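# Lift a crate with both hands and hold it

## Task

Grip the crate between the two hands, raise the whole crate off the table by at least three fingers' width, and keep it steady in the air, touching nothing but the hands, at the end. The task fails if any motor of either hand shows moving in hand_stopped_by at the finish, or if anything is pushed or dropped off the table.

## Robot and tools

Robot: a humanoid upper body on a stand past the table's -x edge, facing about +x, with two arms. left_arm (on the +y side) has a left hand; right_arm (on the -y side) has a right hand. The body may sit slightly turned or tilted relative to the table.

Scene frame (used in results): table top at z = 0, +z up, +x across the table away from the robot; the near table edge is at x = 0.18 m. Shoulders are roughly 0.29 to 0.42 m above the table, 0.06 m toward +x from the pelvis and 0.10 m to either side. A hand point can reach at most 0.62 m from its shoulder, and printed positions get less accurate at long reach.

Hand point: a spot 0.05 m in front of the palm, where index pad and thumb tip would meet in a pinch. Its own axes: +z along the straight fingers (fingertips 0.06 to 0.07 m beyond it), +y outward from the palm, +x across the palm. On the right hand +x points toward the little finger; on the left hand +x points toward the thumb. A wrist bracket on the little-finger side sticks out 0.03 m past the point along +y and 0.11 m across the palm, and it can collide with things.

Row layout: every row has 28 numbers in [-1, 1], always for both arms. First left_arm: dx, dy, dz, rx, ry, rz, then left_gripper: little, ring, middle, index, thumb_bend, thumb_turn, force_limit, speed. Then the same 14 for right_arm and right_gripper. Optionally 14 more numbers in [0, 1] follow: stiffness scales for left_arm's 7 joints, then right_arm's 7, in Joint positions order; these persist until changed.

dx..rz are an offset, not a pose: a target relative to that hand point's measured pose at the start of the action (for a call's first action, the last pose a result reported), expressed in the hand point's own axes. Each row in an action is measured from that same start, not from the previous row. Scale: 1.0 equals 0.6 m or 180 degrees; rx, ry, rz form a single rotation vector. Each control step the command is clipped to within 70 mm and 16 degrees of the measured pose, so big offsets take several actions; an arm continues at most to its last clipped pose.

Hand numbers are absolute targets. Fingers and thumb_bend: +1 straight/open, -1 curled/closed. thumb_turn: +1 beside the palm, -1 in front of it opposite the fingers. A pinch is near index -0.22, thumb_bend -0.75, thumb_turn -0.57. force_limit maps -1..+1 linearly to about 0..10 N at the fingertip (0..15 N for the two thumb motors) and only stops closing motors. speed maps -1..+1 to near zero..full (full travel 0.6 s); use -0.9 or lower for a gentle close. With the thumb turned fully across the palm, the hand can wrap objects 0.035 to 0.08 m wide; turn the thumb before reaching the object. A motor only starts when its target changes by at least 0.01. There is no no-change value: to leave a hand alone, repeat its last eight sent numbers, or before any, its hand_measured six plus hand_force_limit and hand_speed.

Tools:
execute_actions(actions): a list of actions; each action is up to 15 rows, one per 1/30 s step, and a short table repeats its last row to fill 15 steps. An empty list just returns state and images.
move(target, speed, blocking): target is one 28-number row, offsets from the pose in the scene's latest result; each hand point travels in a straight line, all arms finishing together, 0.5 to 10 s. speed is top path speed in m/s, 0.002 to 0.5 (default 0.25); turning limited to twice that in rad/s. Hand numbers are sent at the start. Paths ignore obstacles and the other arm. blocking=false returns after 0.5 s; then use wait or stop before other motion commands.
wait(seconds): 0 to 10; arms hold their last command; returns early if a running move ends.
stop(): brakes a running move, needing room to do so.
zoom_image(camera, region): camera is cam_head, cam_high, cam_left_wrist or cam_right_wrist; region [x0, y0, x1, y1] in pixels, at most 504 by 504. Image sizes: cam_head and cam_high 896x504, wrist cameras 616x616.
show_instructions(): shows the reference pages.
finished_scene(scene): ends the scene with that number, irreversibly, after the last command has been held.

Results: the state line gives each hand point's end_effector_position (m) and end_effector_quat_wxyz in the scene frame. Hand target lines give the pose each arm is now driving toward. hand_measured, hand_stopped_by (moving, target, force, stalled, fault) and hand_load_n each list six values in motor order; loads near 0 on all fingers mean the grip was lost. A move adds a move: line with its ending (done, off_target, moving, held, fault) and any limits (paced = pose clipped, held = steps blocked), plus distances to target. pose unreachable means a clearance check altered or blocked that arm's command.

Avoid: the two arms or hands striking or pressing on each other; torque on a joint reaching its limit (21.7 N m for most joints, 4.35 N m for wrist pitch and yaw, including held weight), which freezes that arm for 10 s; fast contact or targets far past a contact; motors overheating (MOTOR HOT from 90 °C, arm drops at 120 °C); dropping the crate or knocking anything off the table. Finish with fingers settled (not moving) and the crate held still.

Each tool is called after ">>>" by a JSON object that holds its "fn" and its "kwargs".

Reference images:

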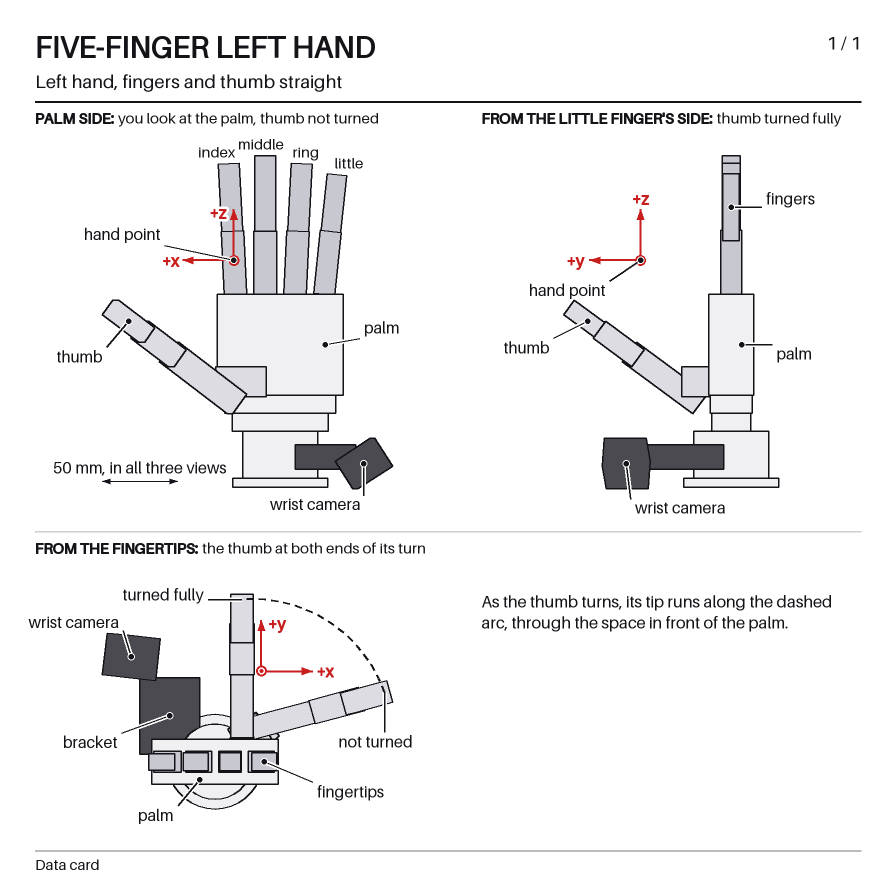

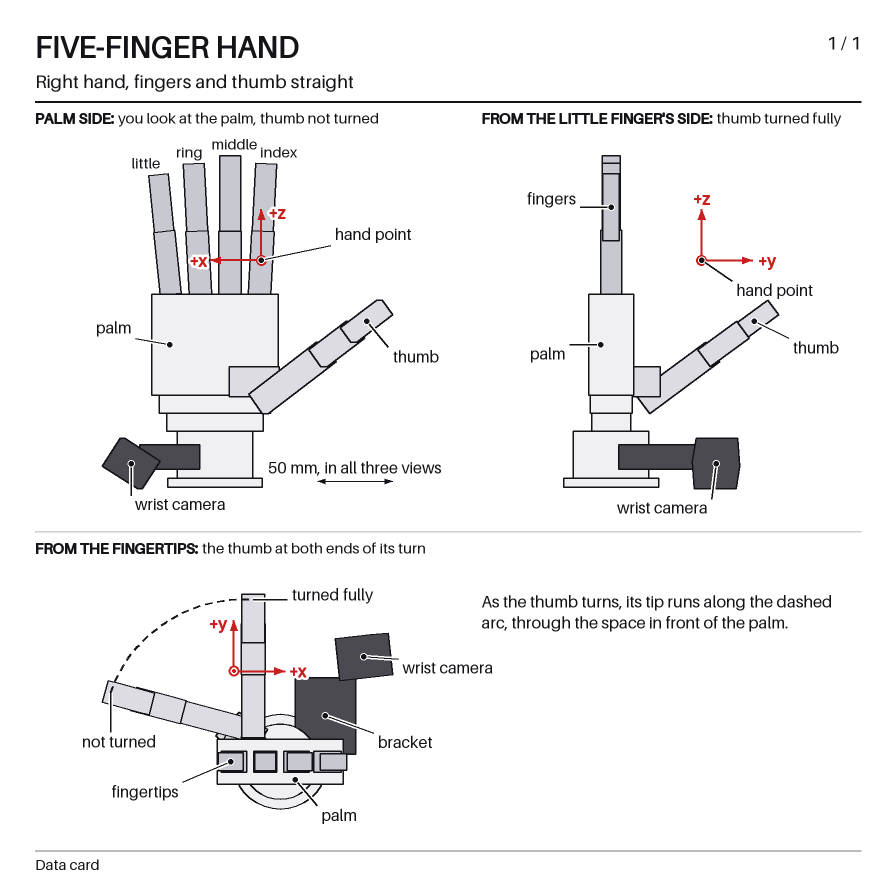

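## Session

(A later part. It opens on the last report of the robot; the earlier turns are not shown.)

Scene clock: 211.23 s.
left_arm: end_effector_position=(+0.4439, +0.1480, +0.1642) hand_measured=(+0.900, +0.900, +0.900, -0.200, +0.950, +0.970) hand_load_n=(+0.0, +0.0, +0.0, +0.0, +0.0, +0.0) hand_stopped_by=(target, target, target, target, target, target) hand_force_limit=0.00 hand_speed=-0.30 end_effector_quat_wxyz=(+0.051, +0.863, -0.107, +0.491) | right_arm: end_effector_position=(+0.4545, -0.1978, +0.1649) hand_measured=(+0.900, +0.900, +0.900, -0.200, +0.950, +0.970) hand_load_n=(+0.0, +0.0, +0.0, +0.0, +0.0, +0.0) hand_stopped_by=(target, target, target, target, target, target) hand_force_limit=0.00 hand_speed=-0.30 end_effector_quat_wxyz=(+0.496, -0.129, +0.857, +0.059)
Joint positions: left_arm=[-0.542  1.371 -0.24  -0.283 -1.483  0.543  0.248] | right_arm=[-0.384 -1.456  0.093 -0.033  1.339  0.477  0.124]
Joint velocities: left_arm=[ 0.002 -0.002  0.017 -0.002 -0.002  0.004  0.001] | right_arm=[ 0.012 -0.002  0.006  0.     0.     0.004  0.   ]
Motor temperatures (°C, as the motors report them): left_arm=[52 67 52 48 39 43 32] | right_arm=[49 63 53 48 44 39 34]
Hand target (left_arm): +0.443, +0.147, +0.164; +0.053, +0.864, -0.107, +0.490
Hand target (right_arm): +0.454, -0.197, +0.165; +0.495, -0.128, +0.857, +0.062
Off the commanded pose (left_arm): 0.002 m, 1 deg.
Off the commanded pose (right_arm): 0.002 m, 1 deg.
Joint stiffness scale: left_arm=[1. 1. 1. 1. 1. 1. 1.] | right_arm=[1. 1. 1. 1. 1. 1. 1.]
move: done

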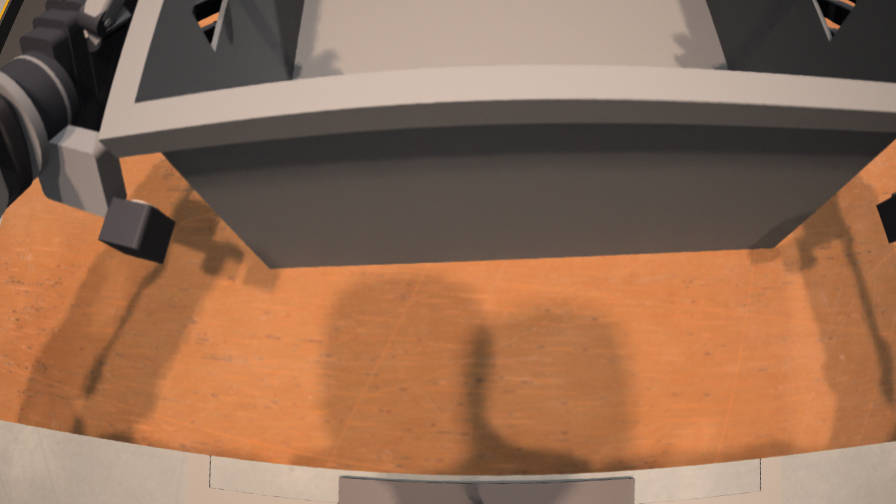

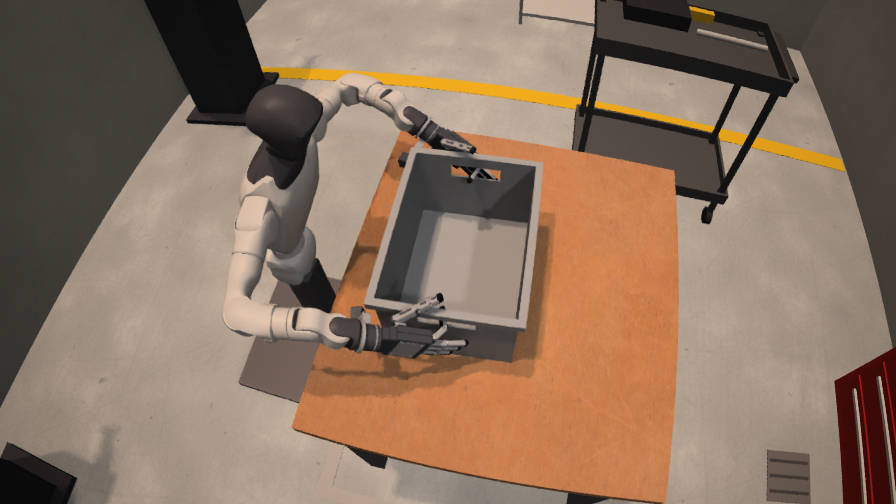

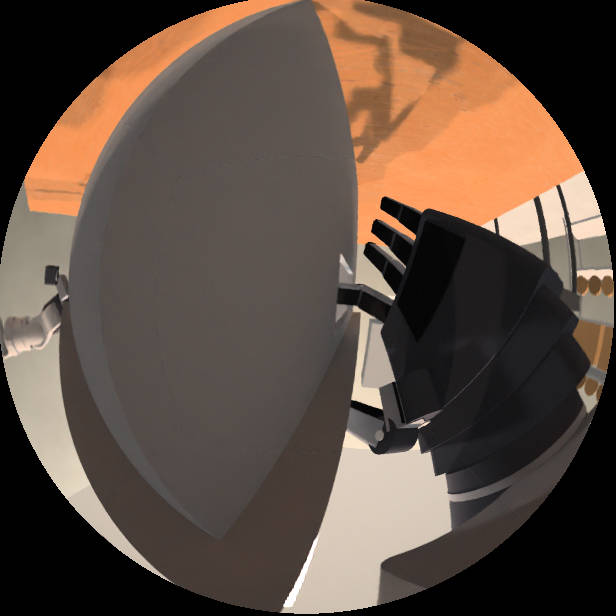

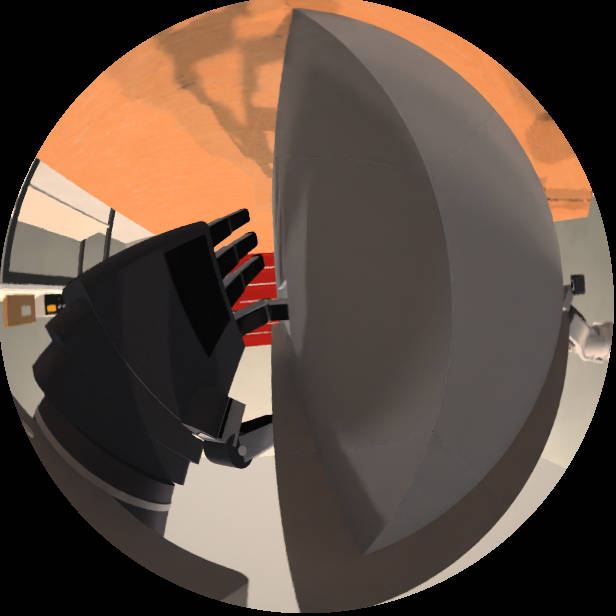

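>>> {"fn": "move", "kwargs": {"target": [0.0115,0,-0.0068,0,0,0, 0.2,0.2,0.2,-0.42,0.95,-0.2,-0.6,-0.7, -0.0130,0,-0.0075,0,0,0, 0.2,0.2,0.2,-0.42,0.95,-0.2,-0.6,-0.7], "speed": 0.02}}

>>> {"fn": "zoom_image", "kwargs": {"camera": "cam_high", "region": [320, 90, 580, 390]}}

Scene clock: 225.33 s.
left_arm: end_effector_position=(+0.4458, +0.1552, +0.1703) hand_measured=(+0.236, +0.502, +0.652, -0.420, +0.950, +0.200) hand_load_n=(+1.0, +0.0, +0.0, +0.5, +0.5, +3.0) hand_stopped_by=(force, force, force, target, target, force) hand_force_limit=-0.60 hand_speed=-0.70 end_effector_quat_wxyz=(+0.038, +0.864, -0.103, +0.491) | right_arm: end_effector_position=(+0.4566, -0.2039, +0.1735) hand_measured=(+0.318, +0.520, +0.636, -0.420, +0.950, +0.258) hand_load_n=(+0.5, +0.0, +0.0, +0.5, +0.5, +3.0) hand_stopped_by=(force, force, force, target, target, force) hand_force_limit=-0.60 hand_speed=-0.70 end_effector_quat_wxyz=(+0.497, -0.125, +0.857, +0.047)
Joint positions: left_arm=[-0.546  1.397 -0.216 -0.284 -1.507  0.569  0.266] | right_arm=[-0.382 -1.487  0.066 -0.034  1.361  0.501  0.111]
Joint velocities: left_arm=[ 0.     0.003 -0.003  0.    -0.014  0.001  0.   ] | right_arm=[-0.005 -0.006 -0.006 -0.002 -0.003  0.     0.   ]
Motor temperatures (°C, as the motors report them): left_arm=[53 65 52 48 39 43 32] | right_arm=[49 61 54 48 44 39 34]
Hand target (left_arm): +0.444, +0.148, +0.172; +0.051, +0.863, -0.107, +0.491
Hand target (right_arm): +0.454, -0.198, +0.174; +0.496, -0.129, +0.856, +0.059
Off the commanded pose (left_arm): 0.008 m, 2 deg.
Off the commanded pose (right_arm): 0.007 m, 1 deg.
Joint stiffness scale: left_arm=[1. 1. 1. 1. 1. 1. 1.] | right_arm=[1. 1. 1. 1. 1. 1. 1.]
move: off_target (left_arm, right_arm)

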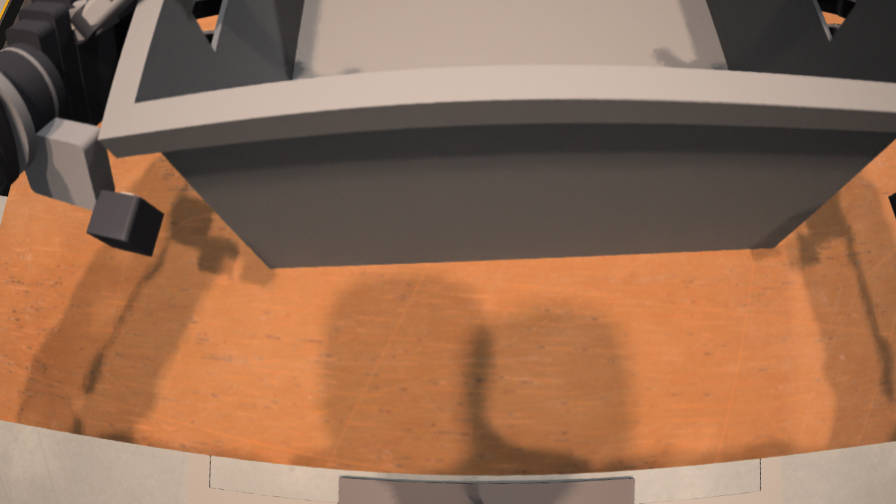

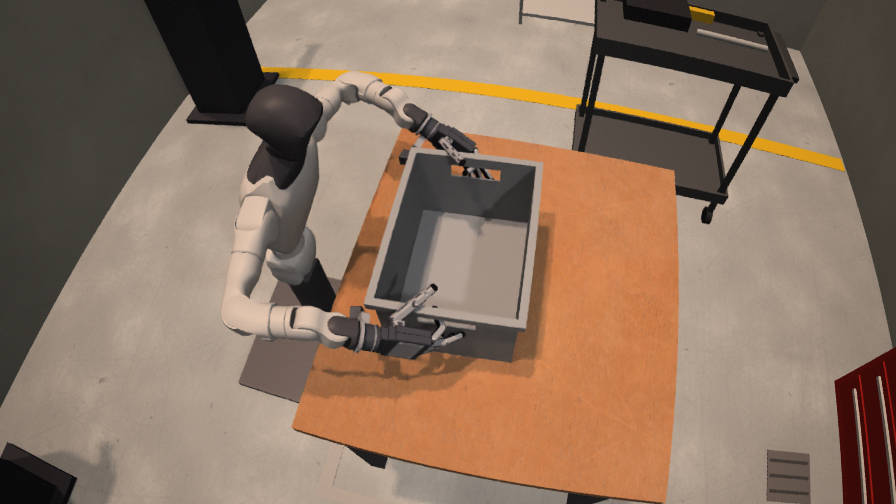

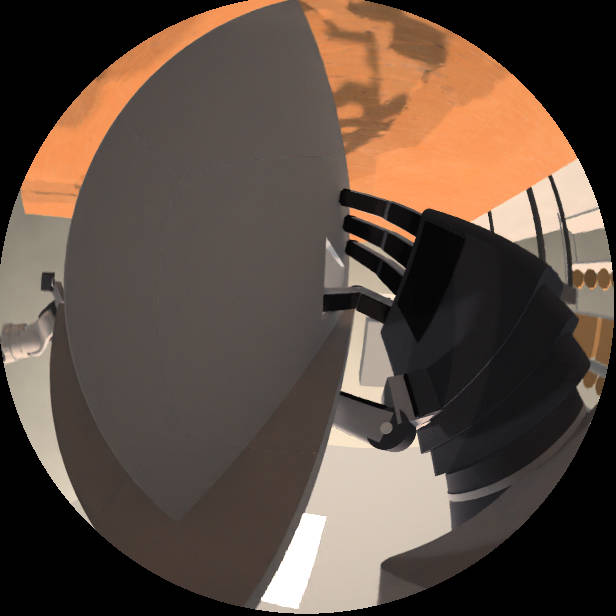

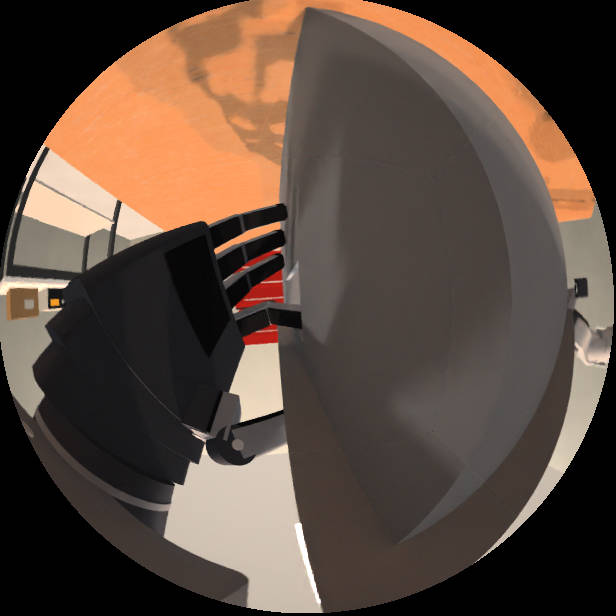

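Region (320, 90, 580, 390) of cam_high's 896x504 image, scaled by 1.680, with more detail than that image has; it fills the left 437 columns of this view, and the rest is white.

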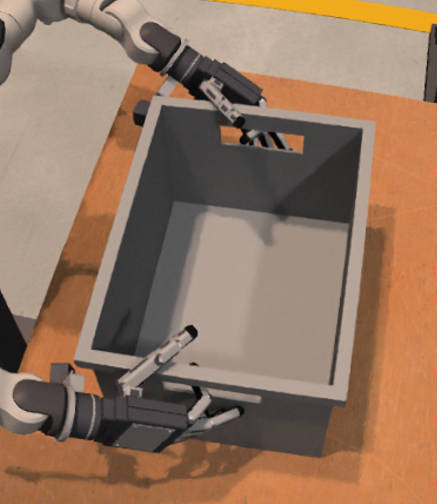

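>>> {"fn": "zoom_image", "kwargs": {"camera": "cam_high", "region": [420, 120, 520, 200]}}

>>> {"fn": "zoom_image", "kwargs": {"camera": "cam_high", "region": [380, 275, 490, 365]}}

Region (420, 120, 520, 200) of cam_high's 896x504 image, scaled by 5.040, with more detail than that image has; it fills the top 403 rows of this view, and the rest is white.

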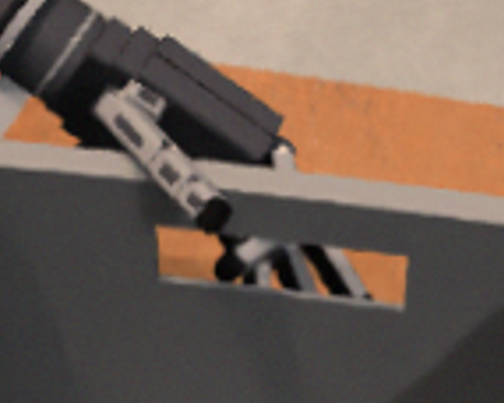

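Region (380, 275, 490, 365) of cam_high's 896x504 image, scaled by 4.582, with more detail than that image has; it fills the top 412 rows of this view, and the rest is white.

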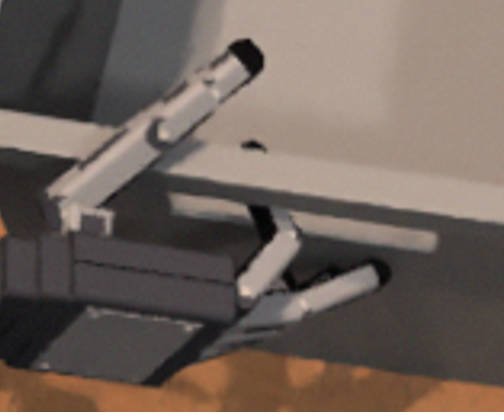

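>>> {"fn": "move", "kwargs": {"target": [0.0063,0.0439,0.0075,-0.0084,0.0011,-0.0018, 0.5,0.68,0.78,-0.33,0.95,0.42,-0.6,0.0, -0.0073,0.0418,0.0089,-0.0079,-0.0006,0.0016, 0.52,0.68,0.77,-0.33,0.95,0.45,-0.6,0.0], "speed": 0.03}}

>>> {"fn": "zoom_image", "kwargs": {"camera": "cam_high", "region": [340, 110, 560, 370]}}

Scene clock: 241.43 s.
left_arm: end_effector_position=(+0.4506, +0.1469, +0.1695) hand_measured=(+0.500, +0.680, +0.780, -0.330, +0.950, +0.420) hand_load_n=(+0.0, +0.0, +0.0, +0.0, +0.0, +0.0) hand_stopped_by=(target, target, target, target, target, target) hand_force_limit=-0.60 hand_speed=0.00 end_effector_quat_wxyz=(+0.017, +0.865, -0.102, +0.491) | right_arm: end_effector_position=(+0.4616, -0.1987, +0.1727) hand_measured=(+0.520, +0.680, +0.770, -0.330, +0.950, +0.450) hand_load_n=(+0.0, +0.0, +0.0, +0.0, +0.0, +0.0) hand_stopped_by=(target, target, target, target, target, target) hand_force_limit=-0.60 hand_speed=0.00 end_effector_quat_wxyz=(+0.496, -0.119, +0.860, +0.027)
Joint positions: left_arm=[-0.621  1.351 -0.25  -0.315 -1.512  0.624  0.38 ] | right_arm=[-0.431 -1.468  0.082 -0.082  1.369  0.554  0.006]
Joint velocities: left_arm=[-0.005 -0.008  0.008  0.008  0.011  0.005  0.002] | right_arm=[-0.003  0.015 -0.015  0.002 -0.003  0.006 -0.002]
Motor temperatures (°C, as the motors report them): left_arm=[54 64 52 48 39 44 33] | right_arm=[50 60 54 48 44 40 35]
Hand target (left_arm): +0.444, +0.127, +0.170; +0.050, +0.863, -0.111, +0.489
Hand target (right_arm): +0.456, -0.179, +0.174; +0.497, -0.129, +0.856, +0.059
Off the commanded pose (left_arm): 0.019 m, 4 deg.
Off the commanded pose (right_arm): 0.021 m, 4 deg.
Joint stiffness scale: left_arm=[1. 1. 1. 1. 1. 1. 1.] | right_arm=[1. 1. 1. 1. 1. 1. 1.]
move: off_target (left_arm, right_arm)

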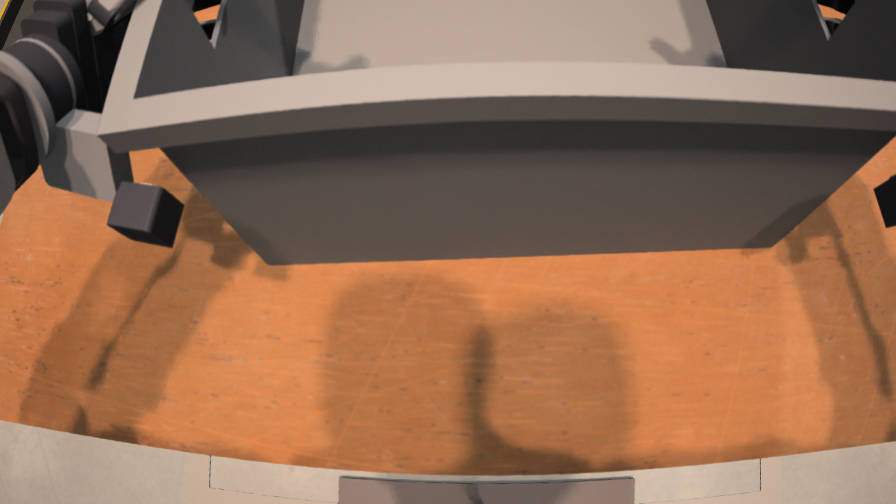

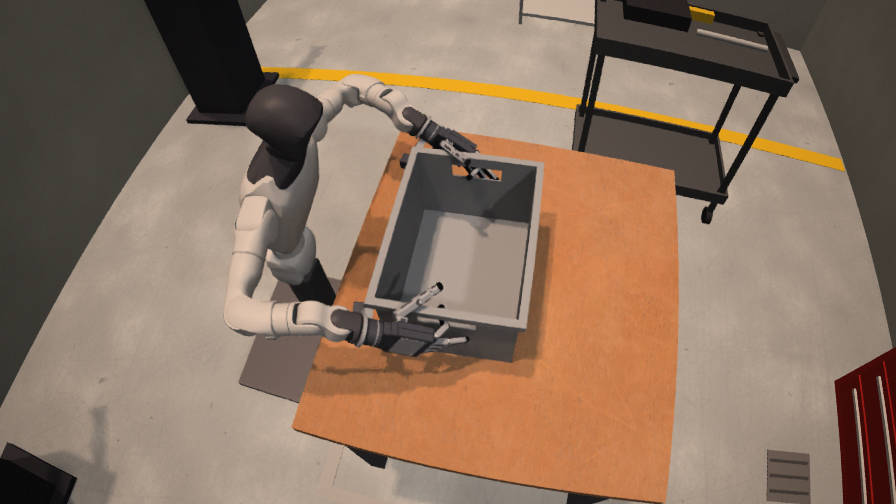

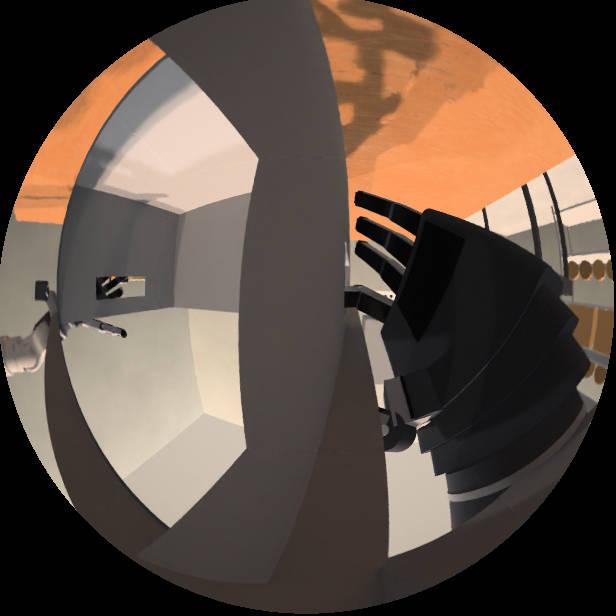

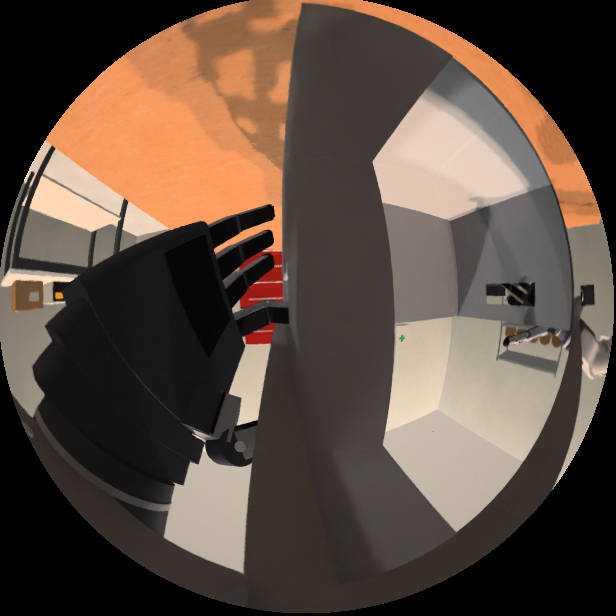

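Region (340, 110, 560, 370) of cam_high's 896x504 image, scaled by 1.938, with more detail than that image has; it fills the left 426 columns of this view, and the rest is white.

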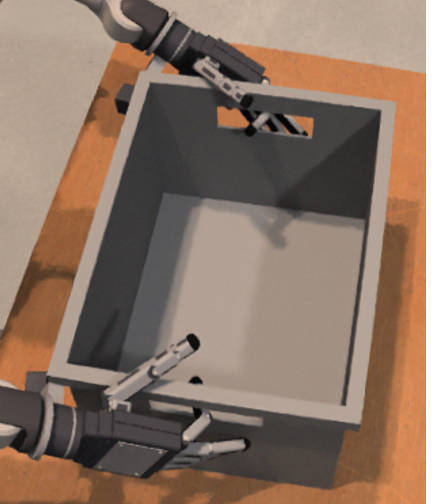

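>>> {"fn": "move", "kwargs": {"target": [0.0022,0.0278,-0.0067,-0.0667,0,0, 0.66,0.82,0.92,-0.27,0.95,0.42,-0.6,0.0, -0.0028,0.028,-0.0058,-0.0667,0,0, 0.68,0.82,0.91,-0.27,0.95,0.45,-0.6,0.0], "speed": 0.09}}

>>> {"fn": "zoom_image", "kwargs": {"camera": "cam_high", "region": [340, 110, 560, 370]}}

Scene clock: 253.70 s.
left_arm: end_effector_position=(+0.4493, +0.1416, +0.1714) hand_measured=(+0.660, +0.820, +0.920, -0.270, +0.950, +0.420) hand_load_n=(+0.0, +0.5, +2.0, +0.0, +0.0, +0.0) hand_stopped_by=(target, target, target, target, target, target) hand_force_limit=-0.60 hand_speed=0.00 end_effector_quat_wxyz=(+0.087, +0.861, -0.144, +0.480) | right_arm: end_effector_position=(+0.4578, -0.1935, +0.1747) hand_measured=(+0.680, +0.820, +0.910, -0.270, +0.950, +0.450) hand_load_n=(+1.0, +0.5, +0.0, +0.0, +0.0, +0.0) hand_stopped_by=(target, target, target, target, target, target) hand_force_limit=-0.60 hand_speed=0.00 end_effector_quat_wxyz=(+0.481, -0.161, +0.856, +0.099)
Joint positions: left_arm=[-0.677  1.35  -0.287 -0.153 -1.417  0.624  0.043] | right_arm=[-0.578 -1.441  0.188  0.113  1.261  0.555  0.339]
Joint velocities: left_arm=[ 0.011  0.002 -0.005 -0.005  0.005  0.    -0.006] | right_arm=[ 0.     0.011  0.002 -0.009 -0.002  0.     0.007]
Motor temperatures (°C, as the motors report them): left_arm=[55 62 51 50 39 44 33] | right_arm=[51 57 54 50 44 40 35]
Hand target (left_arm): +0.445, +0.130, +0.173; +0.108, +0.858, -0.152, +0.478
Hand target (right_arm): +0.455, -0.184, +0.175; +0.480, -0.167, +0.853, +0.117
Off the commanded pose (left_arm): 0.012 m, 3 deg.
Off the commanded pose (right_arm): 0.011 m, 2 deg.
Joint stiffness scale: left_arm=[1. 1. 1. 1. 1. 1. 1.] | right_arm=[1. 1. 1. 1. 1. 1. 1.]
move: off_target (left_arm, right_arm)

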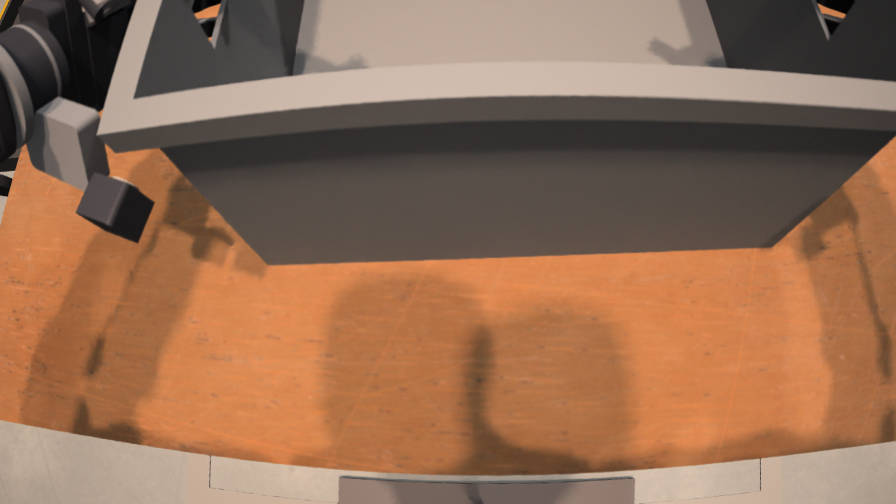

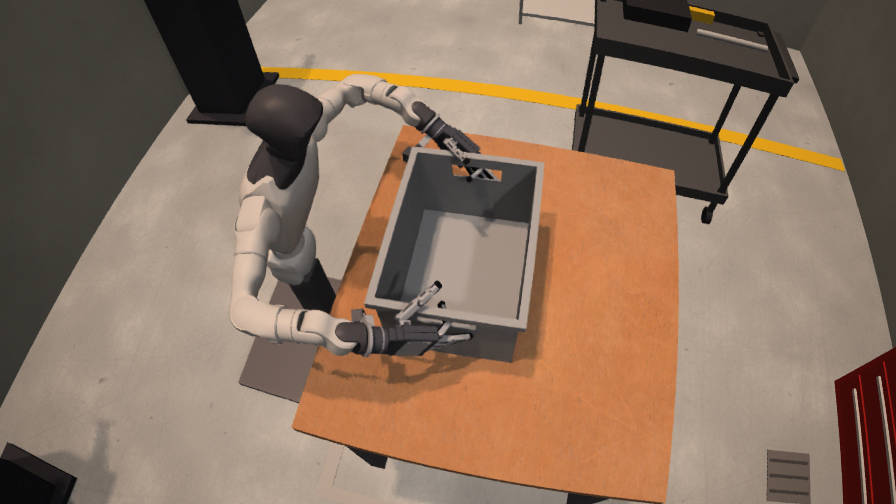

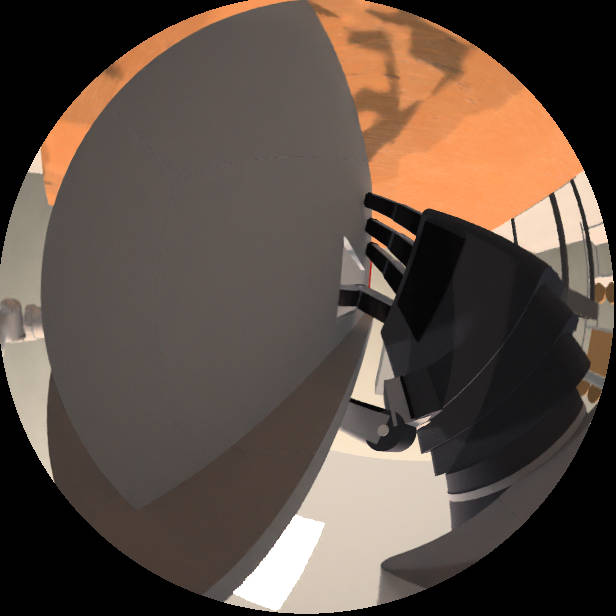

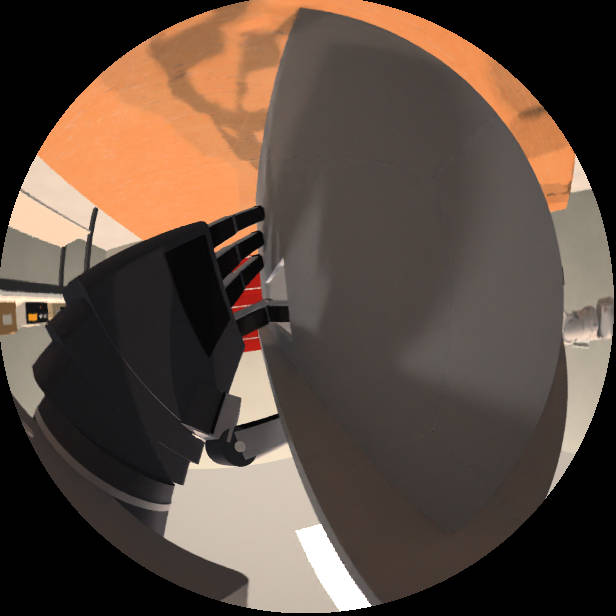

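Region (340, 110, 560, 370) of cam_high's 896x504 image, scaled by 1.938, with more detail than that image has; it fills the left 426 columns of this view, and the rest is white.

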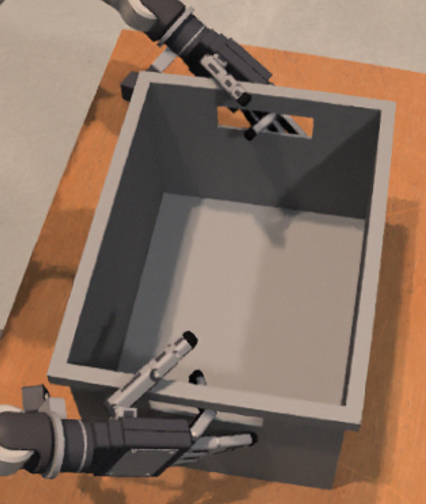

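>>> {"fn": "move", "kwargs": {"target": [0.185,0.0373,-0.112,-0.022,0.02,0, 0.66,0.82,0.92,-0.27,0.95,-0.2,-0.4,-0.7, -0.1865,0.0378,-0.1092,-0.022,-0.02,0, 0.68,0.82,0.91,-0.27,0.95,-0.2,-0.4,-0.7], "speed": 0.06}}

Scene clock: 267.73 s.
left_arm: end_effector_position=(+0.4468, +0.1364, +0.3013) hand_measured=(+0.660, +0.820, +0.920, -0.270, +0.950, -0.200) hand_load_n=(+3.5, +2.5, +2.0, +0.5, +0.0, +2.0) hand_stopped_by=(target, target, target, target, target, target) hand_force_limit=-0.40 hand_speed=-0.70 end_effector_quat_wxyz=(+0.093, +0.846, -0.146, +0.505) | right_arm: end_effector_position=(+0.4558, -0.1974, +0.3054) hand_measured=(+0.680, +0.820, +0.910, -0.270, +0.950, -0.200) hand_load_n=(+6.5, +2.5, +0.0, +0.5, +0.5, +1.5) hand_stopped_by=(target, target, target, target, target, target) hand_force_limit=-0.40 hand_speed=-0.70 end_effector_quat_wxyz=(+0.507, -0.141, +0.843, +0.107)
Joint positions: left_arm=[-1.149  1.495 -0.201 -0.055 -1.707  1.059  0.107] | right_arm=[-1.029 -1.617  0.139  0.193  1.367  1.001  0.406]
Joint velocities: left_arm=[ 0.005 -0.006  0.015  0.    -0.014  0.     0.002] | right_arm=[ 0.005  0.    -0.003  0.003 -0.009  0.     0.001]
Motor temperatures (°C, as the motors report them): left_arm=[58 62 53 49 39 49 35] | right_arm=[54 57 55 49 44 44 38]
Hand target (left_arm): +0.438, +0.117, +0.302; +0.123, +0.841, -0.168, +0.499
Hand target (right_arm): +0.449, -0.178, +0.308; +0.506, -0.164, +0.835, +0.138
Off the commanded pose (left_arm): 0.015 m, 4 deg.
Off the commanded pose (right_arm): 0.024 m, 5 deg.
Joint stiffness scale: left_arm=[1. 1. 1. 1. 1. 1. 1.] | right_arm=[1. 1. 1. 1. 1. 1. 1.]
move: off_target (left_arm, right_arm)

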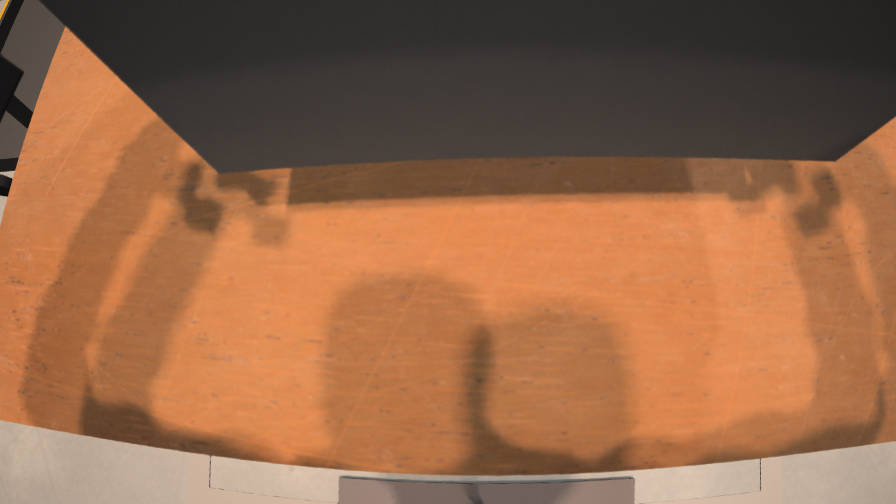

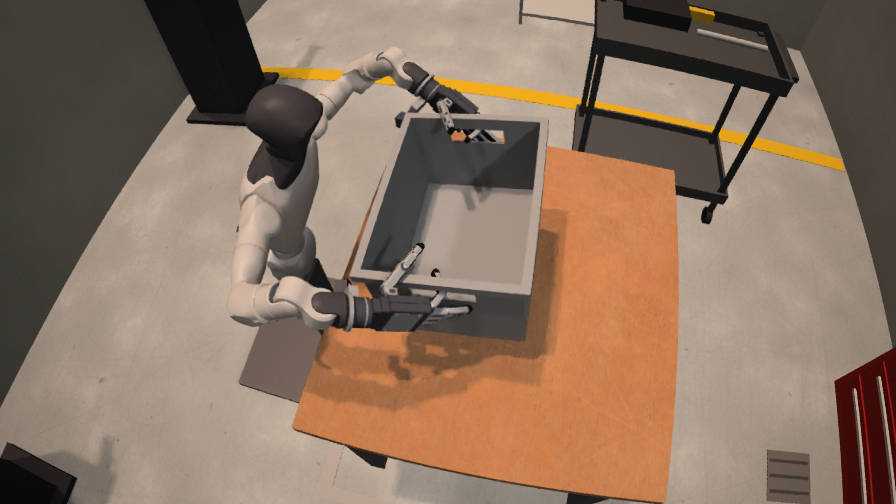

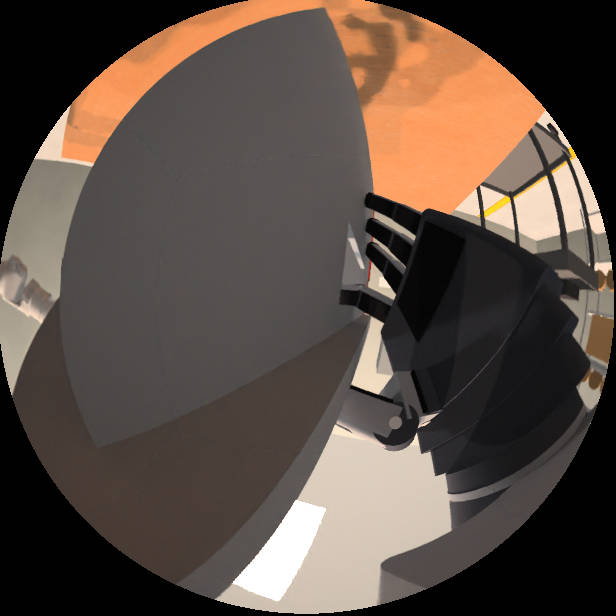

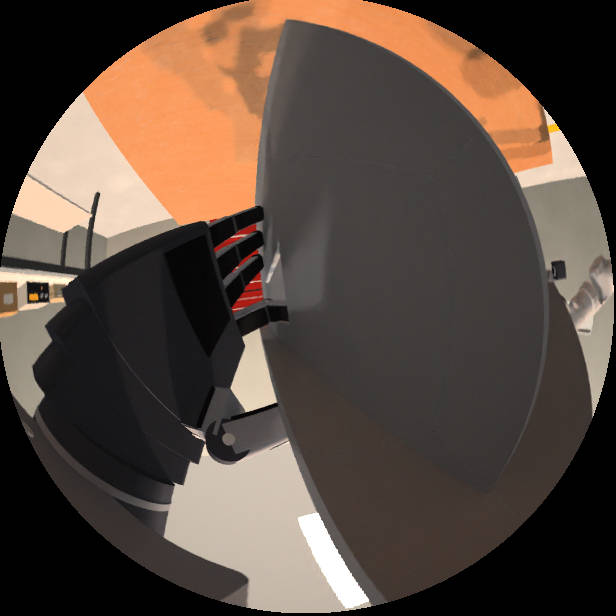

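>>> {"fn": "execute_actions", "kwargs": {"actions": []}}

Scene clock: 272.07 s.
left_arm: end_effector_position=(+0.4468, +0.1364, +0.3013) hand_measured=(+0.660, +0.820, +0.920, -0.270, +0.950, -0.200) hand_load_n=(+3.5, +2.5, +2.0, +0.5, +0.0, +2.0) hand_stopped_by=(target, target, target, target, target, target) hand_force_limit=-0.40 hand_speed=-0.70 end_effector_quat_wxyz=(+0.093, +0.846, -0.146, +0.505) | right_arm: end_effector_position=(+0.4558, -0.1974, +0.3054) hand_measured=(+0.680, +0.820, +0.910, -0.270, +0.950, -0.200) hand_load_n=(+6.5, +2.5, +0.0, +0.5, +0.5, +1.5) hand_stopped_by=(target, target, target, target, target, target) hand_force_limit=-0.40 hand_speed=-0.70 end_effector_quat_wxyz=(+0.507, -0.141, +0.843, +0.107)
Joint positions: left_arm=[-1.149  1.495 -0.201 -0.055 -1.707  1.059  0.108] | right_arm=[-1.029 -1.617  0.139  0.193  1.367  1.001  0.406]
Joint velocities: left_arm=[-0.006  0.009 -0.011 -0.005  0.005  0.     0.   ] | right_arm=[-0.006 -0.014 -0.002  0.009  0.002  0.     0.   ]
Motor temperatures (°C, as the motors report them): left_arm=[61 61 54 49 39 57 38] | right_arm=[57 56 57 49 44 50 43]
Hand target (left_arm): +0.438, +0.117, +0.302; +0.123, +0.841, -0.168, +0.499
Hand target (right_arm): +0.449, -0.178, +0.308; +0.506, -0.164, +0.835, +0.138
Off the commanded pose (left_arm): 0.015 m, 4 deg.
Off the commanded pose (right_arm): 0.024 m, 5 deg.
Joint stiffness scale: left_arm=[1. 1. 1. 1. 1. 1. 1.] | right_arm=[1. 1. 1. 1. 1. 1. 1.]

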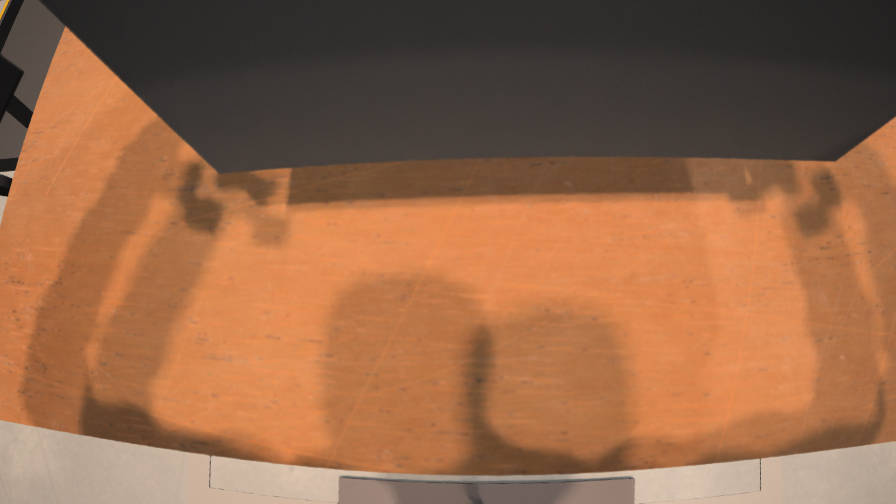

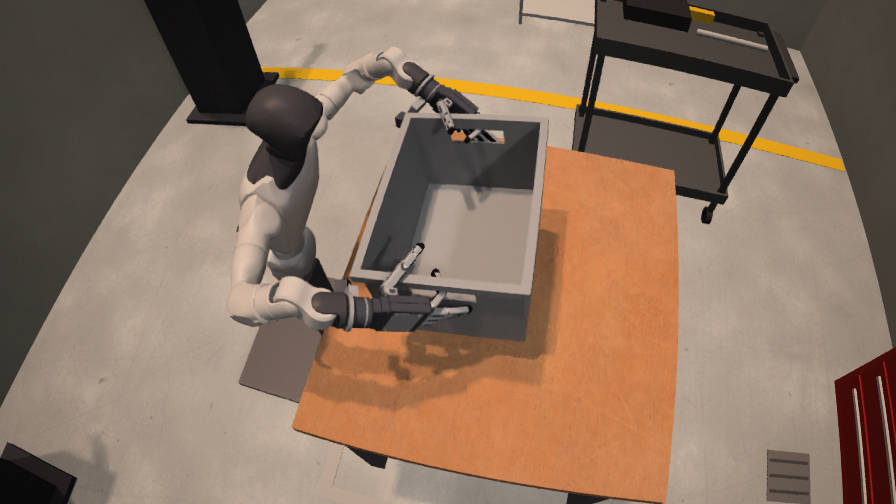

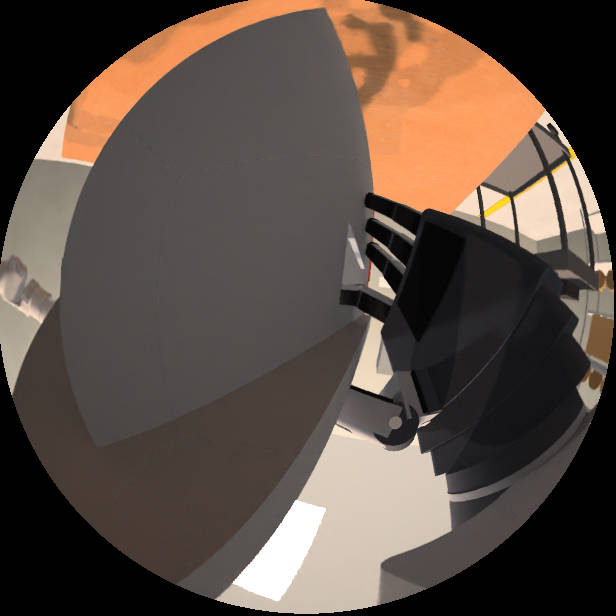

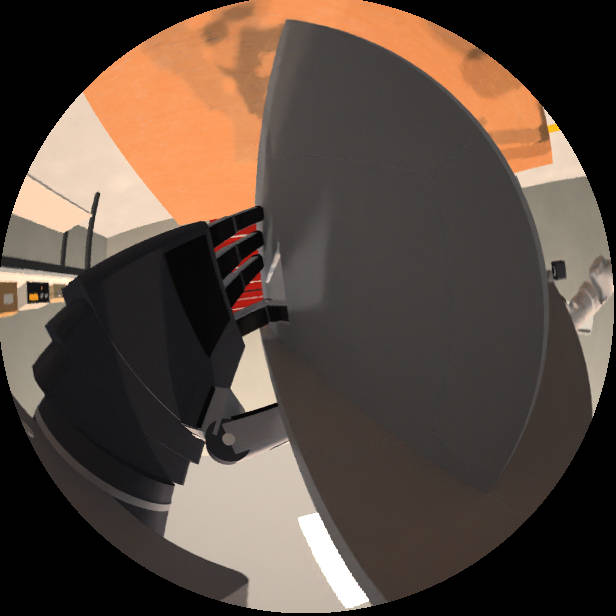

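The crate is holding still about 11 cm off the table, and every hand motor reads target, so I'm ending this scene.

>>> {"fn": "finished_scene", "kwargs": {"scene": 1}}

The scene is finished: the task was done.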